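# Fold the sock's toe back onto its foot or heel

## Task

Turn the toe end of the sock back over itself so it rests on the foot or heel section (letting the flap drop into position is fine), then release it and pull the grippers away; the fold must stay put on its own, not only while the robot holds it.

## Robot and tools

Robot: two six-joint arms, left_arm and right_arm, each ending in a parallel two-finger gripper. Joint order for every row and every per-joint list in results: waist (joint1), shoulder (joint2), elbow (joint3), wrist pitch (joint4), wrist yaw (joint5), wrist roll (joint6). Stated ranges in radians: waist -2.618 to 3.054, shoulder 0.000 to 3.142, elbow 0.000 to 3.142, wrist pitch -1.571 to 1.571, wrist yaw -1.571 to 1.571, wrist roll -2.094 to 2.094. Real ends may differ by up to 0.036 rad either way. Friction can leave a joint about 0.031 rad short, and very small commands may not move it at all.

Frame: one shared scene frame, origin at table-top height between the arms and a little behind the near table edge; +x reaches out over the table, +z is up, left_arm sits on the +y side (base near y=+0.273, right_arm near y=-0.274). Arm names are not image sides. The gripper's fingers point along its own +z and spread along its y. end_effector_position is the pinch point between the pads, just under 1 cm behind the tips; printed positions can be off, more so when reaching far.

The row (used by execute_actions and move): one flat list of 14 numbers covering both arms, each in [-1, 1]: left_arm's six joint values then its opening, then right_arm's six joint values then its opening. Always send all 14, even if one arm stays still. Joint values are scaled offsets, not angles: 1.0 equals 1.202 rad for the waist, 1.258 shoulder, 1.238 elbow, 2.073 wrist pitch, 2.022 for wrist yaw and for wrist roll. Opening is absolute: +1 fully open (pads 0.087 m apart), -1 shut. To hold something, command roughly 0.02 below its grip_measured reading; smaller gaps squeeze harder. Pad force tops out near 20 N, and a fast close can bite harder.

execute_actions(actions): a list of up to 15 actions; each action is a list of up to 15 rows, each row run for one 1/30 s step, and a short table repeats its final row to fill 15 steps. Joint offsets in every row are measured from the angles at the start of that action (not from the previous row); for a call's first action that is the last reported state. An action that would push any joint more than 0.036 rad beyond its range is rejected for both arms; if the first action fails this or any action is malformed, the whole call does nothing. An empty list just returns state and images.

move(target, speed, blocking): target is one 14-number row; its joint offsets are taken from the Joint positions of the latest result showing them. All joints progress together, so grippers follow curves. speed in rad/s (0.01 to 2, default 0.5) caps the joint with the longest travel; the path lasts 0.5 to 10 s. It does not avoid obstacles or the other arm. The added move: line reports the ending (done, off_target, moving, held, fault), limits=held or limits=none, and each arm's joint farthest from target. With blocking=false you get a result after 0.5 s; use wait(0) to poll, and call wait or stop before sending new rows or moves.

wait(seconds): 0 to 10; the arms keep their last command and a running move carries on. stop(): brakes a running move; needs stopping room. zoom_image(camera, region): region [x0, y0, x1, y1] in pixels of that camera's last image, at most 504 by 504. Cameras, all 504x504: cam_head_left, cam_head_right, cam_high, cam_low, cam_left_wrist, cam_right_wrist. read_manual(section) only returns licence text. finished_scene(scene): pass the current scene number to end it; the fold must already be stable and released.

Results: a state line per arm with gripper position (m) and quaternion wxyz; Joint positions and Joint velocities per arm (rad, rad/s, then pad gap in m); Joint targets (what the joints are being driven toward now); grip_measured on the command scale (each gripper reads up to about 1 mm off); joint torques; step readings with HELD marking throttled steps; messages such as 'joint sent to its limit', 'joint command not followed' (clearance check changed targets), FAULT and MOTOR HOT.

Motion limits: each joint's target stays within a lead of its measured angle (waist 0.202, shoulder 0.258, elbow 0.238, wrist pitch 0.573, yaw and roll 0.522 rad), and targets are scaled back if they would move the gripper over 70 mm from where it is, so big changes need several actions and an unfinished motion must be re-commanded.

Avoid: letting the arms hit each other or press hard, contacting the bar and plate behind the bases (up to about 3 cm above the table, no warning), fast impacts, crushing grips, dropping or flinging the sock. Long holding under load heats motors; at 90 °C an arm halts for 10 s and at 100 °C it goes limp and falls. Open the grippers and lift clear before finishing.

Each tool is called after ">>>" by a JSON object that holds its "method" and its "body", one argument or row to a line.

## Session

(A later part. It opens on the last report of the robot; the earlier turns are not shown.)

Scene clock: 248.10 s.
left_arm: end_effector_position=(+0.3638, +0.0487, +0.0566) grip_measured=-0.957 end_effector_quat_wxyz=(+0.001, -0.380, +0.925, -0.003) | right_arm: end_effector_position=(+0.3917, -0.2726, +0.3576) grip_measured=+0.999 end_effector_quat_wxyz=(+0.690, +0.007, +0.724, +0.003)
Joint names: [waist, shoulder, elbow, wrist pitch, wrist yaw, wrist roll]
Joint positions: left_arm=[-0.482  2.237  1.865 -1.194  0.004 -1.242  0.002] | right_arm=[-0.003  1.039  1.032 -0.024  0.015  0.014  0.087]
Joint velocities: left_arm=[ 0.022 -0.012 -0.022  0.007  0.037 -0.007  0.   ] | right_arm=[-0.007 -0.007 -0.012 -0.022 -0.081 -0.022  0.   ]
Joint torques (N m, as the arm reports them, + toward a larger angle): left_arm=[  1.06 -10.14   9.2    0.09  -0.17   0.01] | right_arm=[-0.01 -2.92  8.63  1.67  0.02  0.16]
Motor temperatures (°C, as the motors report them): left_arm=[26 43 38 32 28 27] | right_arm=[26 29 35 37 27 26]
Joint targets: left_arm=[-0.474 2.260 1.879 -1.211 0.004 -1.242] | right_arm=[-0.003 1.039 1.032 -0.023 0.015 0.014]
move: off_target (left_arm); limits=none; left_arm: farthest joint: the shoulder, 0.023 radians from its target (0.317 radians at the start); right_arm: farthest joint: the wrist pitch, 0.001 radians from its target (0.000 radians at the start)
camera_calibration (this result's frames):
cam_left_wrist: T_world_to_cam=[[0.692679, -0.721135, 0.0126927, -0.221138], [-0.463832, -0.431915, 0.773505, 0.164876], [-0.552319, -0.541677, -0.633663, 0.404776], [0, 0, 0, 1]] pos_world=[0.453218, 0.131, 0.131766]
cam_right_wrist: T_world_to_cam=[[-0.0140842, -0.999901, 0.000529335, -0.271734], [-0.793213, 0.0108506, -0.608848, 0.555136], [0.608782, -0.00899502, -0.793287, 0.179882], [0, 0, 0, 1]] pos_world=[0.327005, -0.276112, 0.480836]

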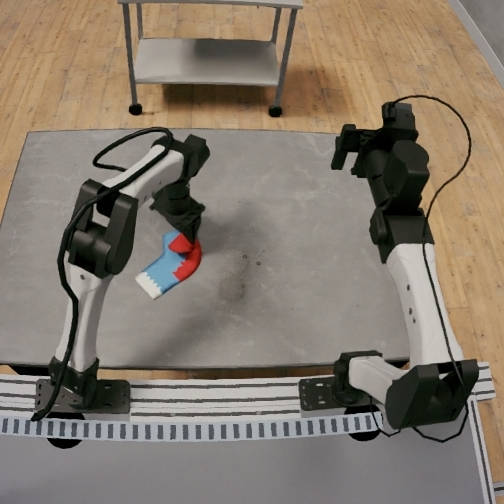

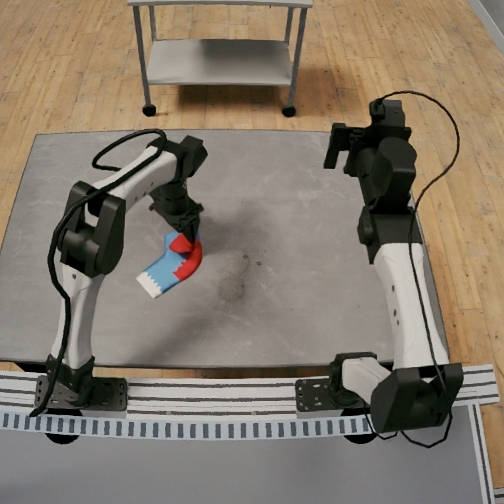

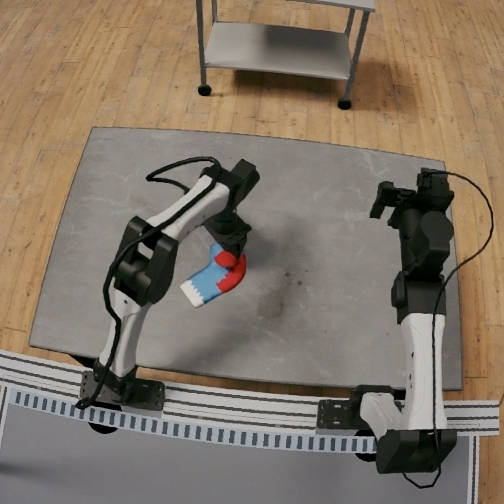

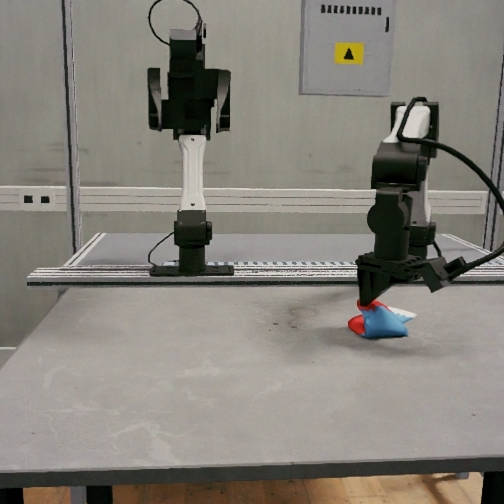

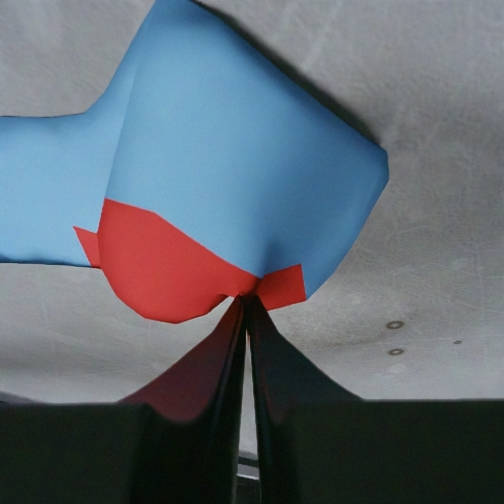

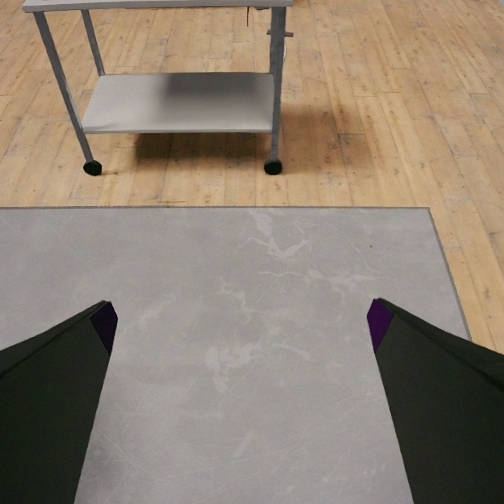

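The fold has rolled forward. Next I'll lower the toe, release it, and retreat.

>>> {"method": "move", "body": {
  "target": [-0.025,0,-0.085,0.028,0,0,-1,0,0,0,0,0,0,1],
  "speed": 0.2
}}

>>> {"method": "execute_actions", "body": {
  "actions": [
    [[0,0,0,0,0,0,-0.3,0,0,0,0,0,0,1]]
  ]
}}

>>> {"method": "move", "body": {
  "target": [0.42,-0.85,-0.5,0.2,0,0.3,-0.3,0,0,0,0,0,0,1],
  "speed": 1
}}

>>> {"method": "zoom_image", "body": {
  "camera": "cam_head_right",
  "region": [110,200,240,320]
}}

Scene clock: 257.50 s.
left_arm: end_effector_position=(+0.3465, +0.0472, +0.0363) grip_measured=-0.957 end_effector_quat_wxyz=(-0.012, -0.369, +0.929, +0.012) | right_arm: end_effector_position=(+0.3916, -0.2726, +0.3573) grip_measured=+0.999 end_effector_quat_wxyz=(+0.690, +0.007, +0.724, +0.003)
Joint names: [waist, shoulder, elbow, wrist pitch, wrist yaw, wrist roll]
Joint positions: left_arm=[-0.505  2.237  1.781 -1.15   0.004 -1.242  0.002] | right_arm=[-0.003  1.039  1.032 -0.026  0.015  0.014  0.087]
Joint velocities: left_arm=[-0.017 -0.017 -0.002 -0.022 -0.066  0.007 -0.   ] | right_arm=[-0.007 -0.002  0.017  0.022 -0.007 -0.022  0.001]
Joint torques (N m, as the arm reports them, + toward a larger angle): left_arm=[ -0.3  -12.     5.62   0.3   -0.17   0.02] | right_arm=[-0.01 -2.92  8.64  1.67  0.02  0.16]
Motor temperatures (°C, as the motors report them): left_arm=[26 44 39 32 28 27] | right_arm=[26 29 35 37 27 26]
Joint targets: left_arm=[-0.512 2.237 1.760 -1.136 0.004 -1.242] | right_arm=[-0.003 1.039 1.032 -0.024 0.015 0.014]
move: off_target (left_arm); limits=none; left_arm: farthest joint: the elbow, 0.021 radians from its target (0.106 radians at the start); right_arm: farthest joint: the wrist pitch, 0.002 radians from its target (0.000 radians at the start)
camera_calibration (this result's frames):
cam_left_wrist: T_world_to_cam=[[0.676109, -0.736363, -0.0254365, -0.202216], [-0.445549, -0.436099, 0.781859, 0.165505], [-0.586825, -0.517289, -0.622936, 0.391897], [0, 0, 0, 1]] pos_world=[0.440436, 0.125996, 0.109582]
cam_right_wrist: T_world_to_cam=[[-0.0140819, -0.999901, 0.000556334, -0.271745], [-0.793909, 0.0108426, -0.60794, 0.554861], [0.607873, -0.00900265, -0.793983, 0.180298], [0, 0, 0, 1]] pos_world=[0.327084, -0.276111, 0.480627]

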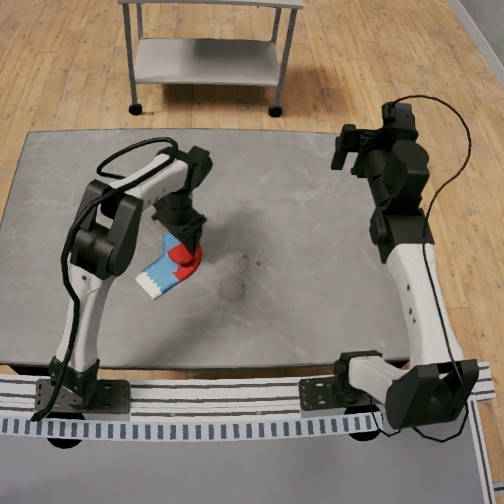

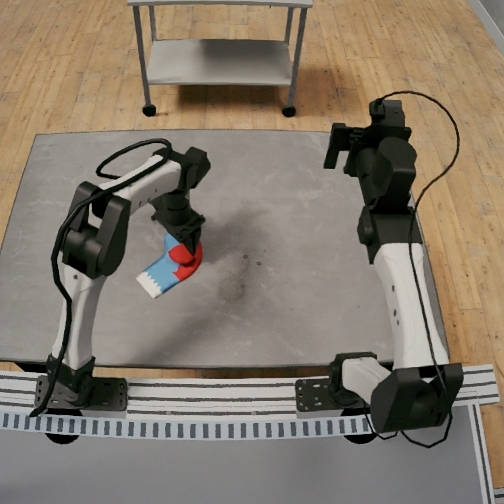

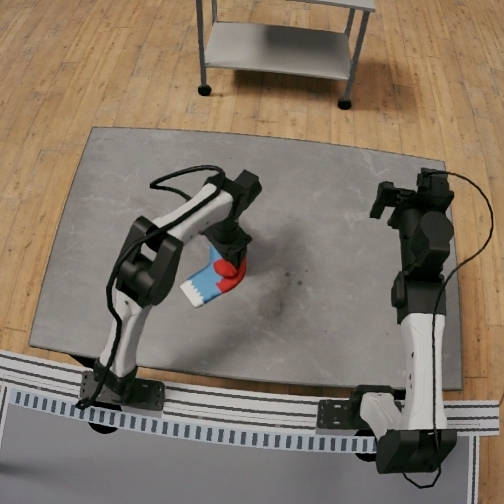

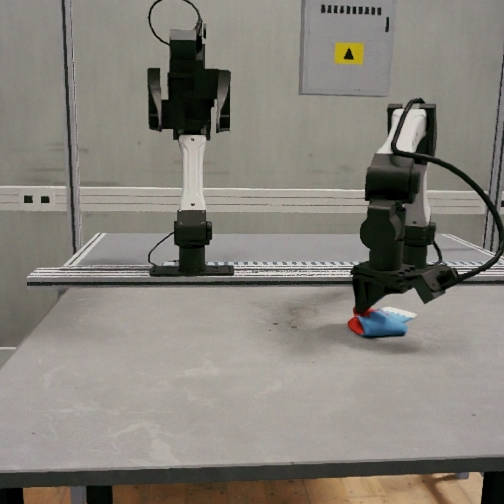

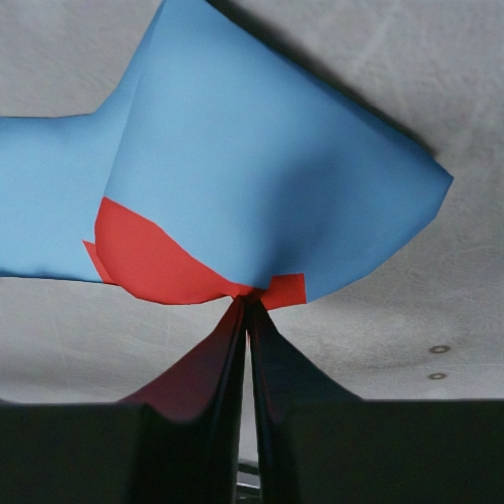

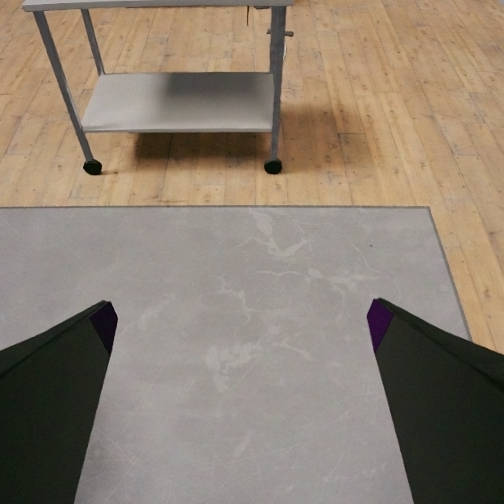

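Scene clock: 258.00 s.
left_arm: end_effector_position=(+0.3465, +0.0472, +0.0363) grip_measured=-0.300 end_effector_quat_wxyz=(-0.012, -0.369, +0.929, +0.012) | right_arm: end_effector_position=(+0.3916, -0.2726, +0.3570) grip_measured=+0.999 end_effector_quat_wxyz=(+0.689, +0.007, +0.725, +0.003)
Joint names: [waist, shoulder, elbow, wrist pitch, wrist yaw, wrist roll]
Joint positions: left_arm=[-0.505  2.237  1.781 -1.15   0.004 -1.242  0.031] | right_arm=[-0.003  1.039  1.032 -0.027  0.015  0.014  0.087]
Joint velocities: left_arm=[ 0.002 -0.002  0.002 -0.007 -0.051  0.007  0.001] | right_arm=[ 0.012  0.017 -0.007 -0.051 -0.022 -0.037 -0.001]
Joint torques (N m, as the arm reports them, + toward a larger angle): left_arm=[  0.39 -12.     7.79   0.18  -0.15   0.03] | right_arm=[ 0.   -2.92  8.64  1.67  0.02  0.16]
Motor temperatures (°C, as the motors report them): left_arm=[26 44 39 32 28 27] | right_arm=[26 29 35 37 27 26]
Joint targets: left_arm=[-0.505 2.237 1.781 -1.150 0.004 -1.242] | right_arm=[-0.003 1.039 1.032 -0.026 0.015 0.014]
Step readings (joint positions):
0: left_arm=[-0.505 2.237 1.781 -1.150 0.004 -1.242] | right_arm=[-0.003 1.039 1.032 -0.026 0.015 0.014]
1: left_arm=[-0.505 2.237 1.781 -1.150 0.004 -1.242] | right_arm=[-0.003 1.039 1.032 -0.026 0.015 0.014]
2: left_arm=[-0.505 2.237 1.781 -1.150 0.004 -1.242] | right_arm=[-0.003 1.039 1.032 -0.026 0.015 0.014]
4: left_arm=[-0.505 2.237 1.781 -1.150 0.004 -1.242] | right_arm=[-0.003 1.039 1.032 -0.026 0.015 0.014]
8: left_arm=[-0.505 2.237 1.781 -1.150 0.004 -1.242] | right_arm=[-0.003 1.039 1.032 -0.027 0.015 0.014]
15: Joint positions above
camera_calibration (this result's frames):
cam_left_wrist: T_world_to_cam=[[0.676109, -0.736363, -0.0254365, -0.202216], [-0.445549, -0.436099, 0.781859, 0.165505], [-0.586825, -0.517289, -0.622936, 0.391897], [0, 0, 0, 1]] pos_world=[0.440436, 0.125996, 0.109582]
cam_right_wrist: T_world_to_cam=[[-0.0140796, -0.999901, 0.000583331, -0.271757], [-0.794604, 0.0108347, -0.607031, 0.554586], [0.606964, -0.00901029, -0.794678, 0.180713], [0, 0, 0, 1]] pos_world=[0.327164, -0.27611, 0.480418]

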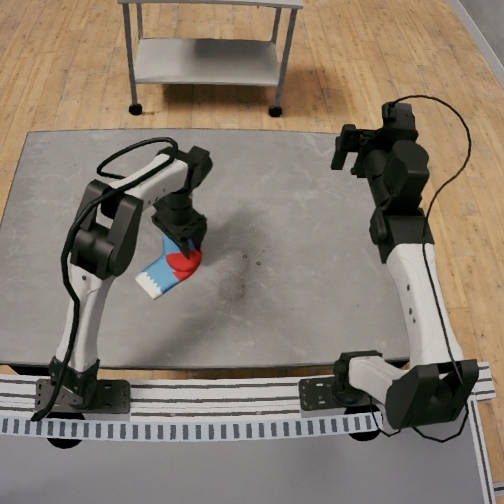

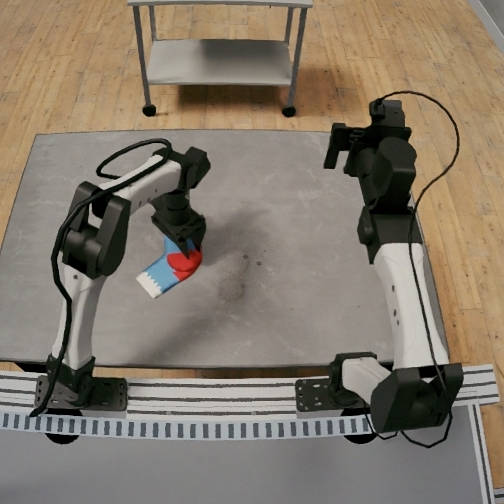

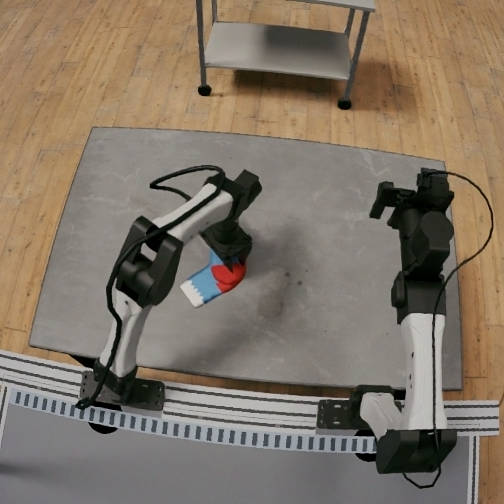

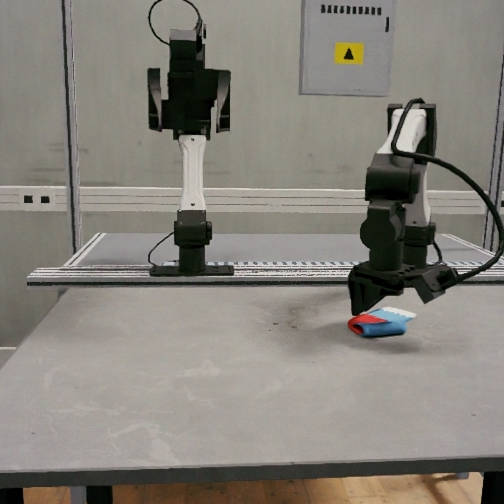

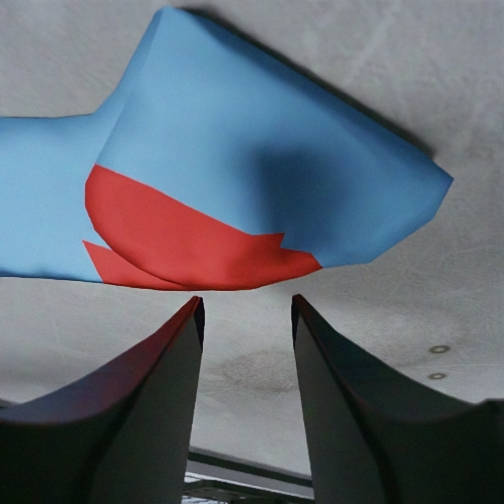

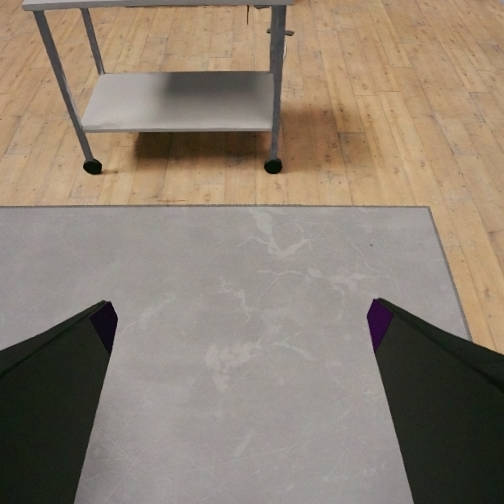

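Scene clock: 259.93 s.
left_arm: end_effector_position=(+0.3309, +0.2503, +0.2481) grip_measured=-0.300 end_effector_quat_wxyz=(+0.391, -0.291, +0.864, -0.128) | right_arm: end_effector_position=(+0.3915, -0.2726, +0.3566) grip_measured=+0.999 end_effector_quat_wxyz=(+0.689, +0.007, +0.725, +0.003)
Joint names: [waist, shoulder, elbow, wrist pitch, wrist yaw, wrist roll]
Joint positions: left_arm=[-0.009  1.171  1.185 -0.738  0.003 -0.642  0.031] | right_arm=[-0.003  1.039  1.032 -0.028  0.015  0.014  0.087]
Joint velocities: left_arm=[ 0.017  0.002 -0.017  0.007 -0.11  -0.022 -0.001] | right_arm=[-0.012  0.002  0.002  0.007  0.051 -0.037  0.001]
Joint torques (N m, as the arm reports them, + toward a larger angle): left_arm=[ 1.05 -4.01  6.96  1.73 -0.09  0.11] | right_arm=[ 0.   -2.92  8.65  1.67  0.02  0.16]
Motor temperatures (°C, as the motors report them): left_arm=[26 44 39 32 28 27] | right_arm=[26 29 35 37 27 26]
Joint targets: left_arm=[-0.000 1.168 1.162 -0.735 0.004 -0.635] | right_arm=[-0.003 1.039 1.032 -0.027 0.015 0.014]
move: off_target (left_arm); limits=none; left_arm: farthest joint: the elbow, 0.023 radians from its target (0.619 radians at the start); right_arm: farthest joint: the wrist pitch, 0.001 radians from its target (0.000 radians at the start)
camera_calibration (this result's frames):
cam_left_wrist: T_world_to_cam=[[0.390494, -0.805763, 0.445265, -0.0415828], [-0.918188, -0.375913, 0.124981, 0.385833], [0.0666758, -0.457641, -0.886633, 0.453974], [0, 0, 0, 1]] pos_world=[0.340236, 0.319291, 0.372802]
cam_right_wrist: T_world_to_cam=[[-0.0140765, -0.999901, 0.000619323, -0.271772], [-0.79553, 0.0108242, -0.605818, 0.554218], [0.605751, -0.00902049, -0.795603, 0.181265], [0, 0, 0, 1]] pos_world=[0.32727, -0.276109, 0.480139]

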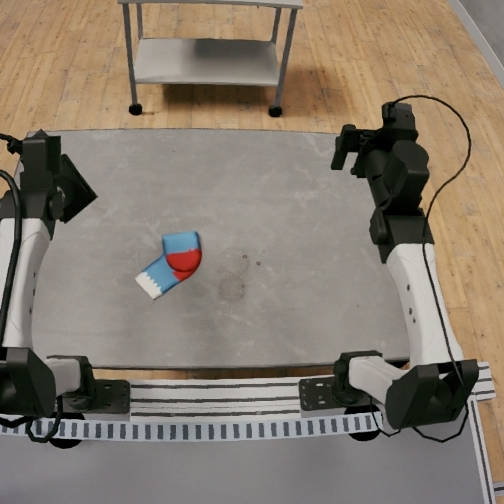

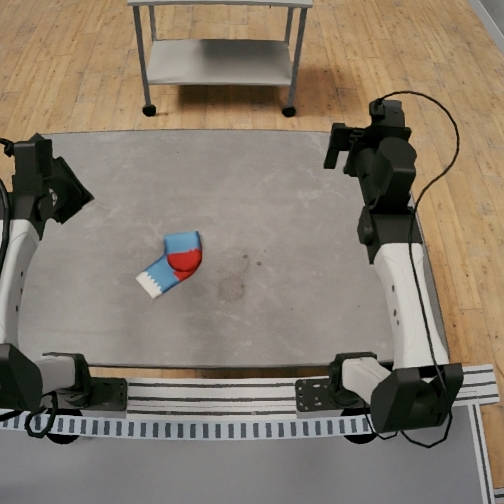

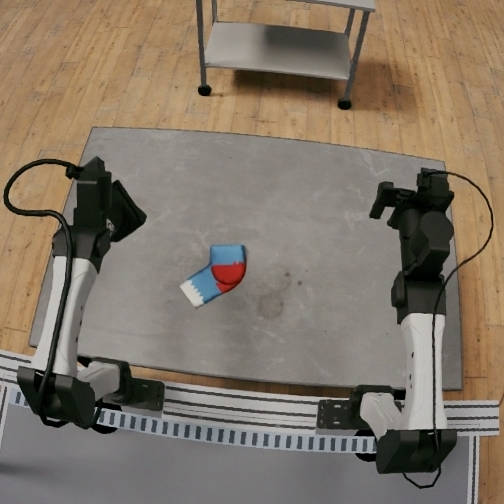

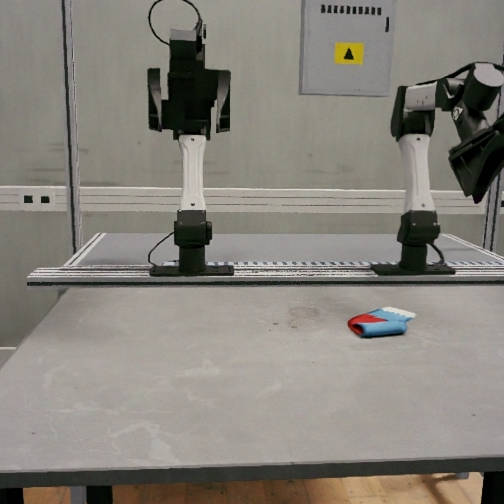

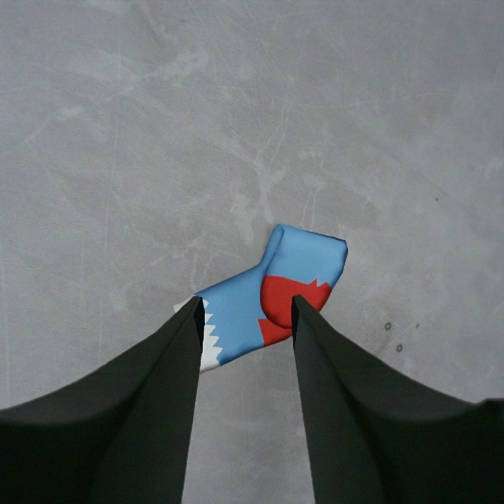

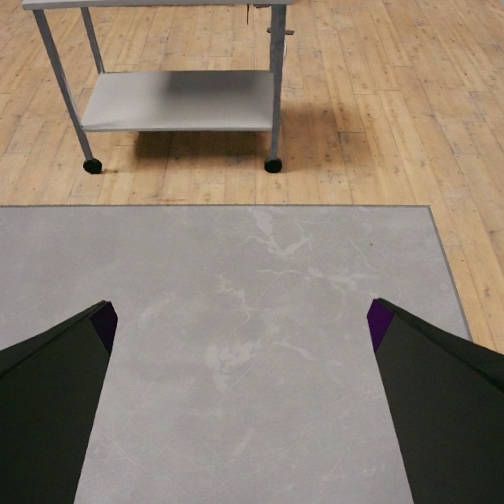

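Region (110, 200, 240, 320) of cam_head_right's 504x504 image, scaled by 3.877, with more detail than that image has; it fills the top 465 rows of this view, and the rest is white.

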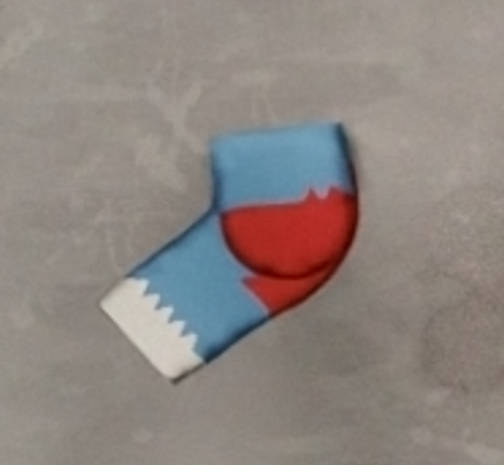

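>>> {"method": "finished_scene", "body": {
  "scene": 1
}}

The scene is finished: the task was done.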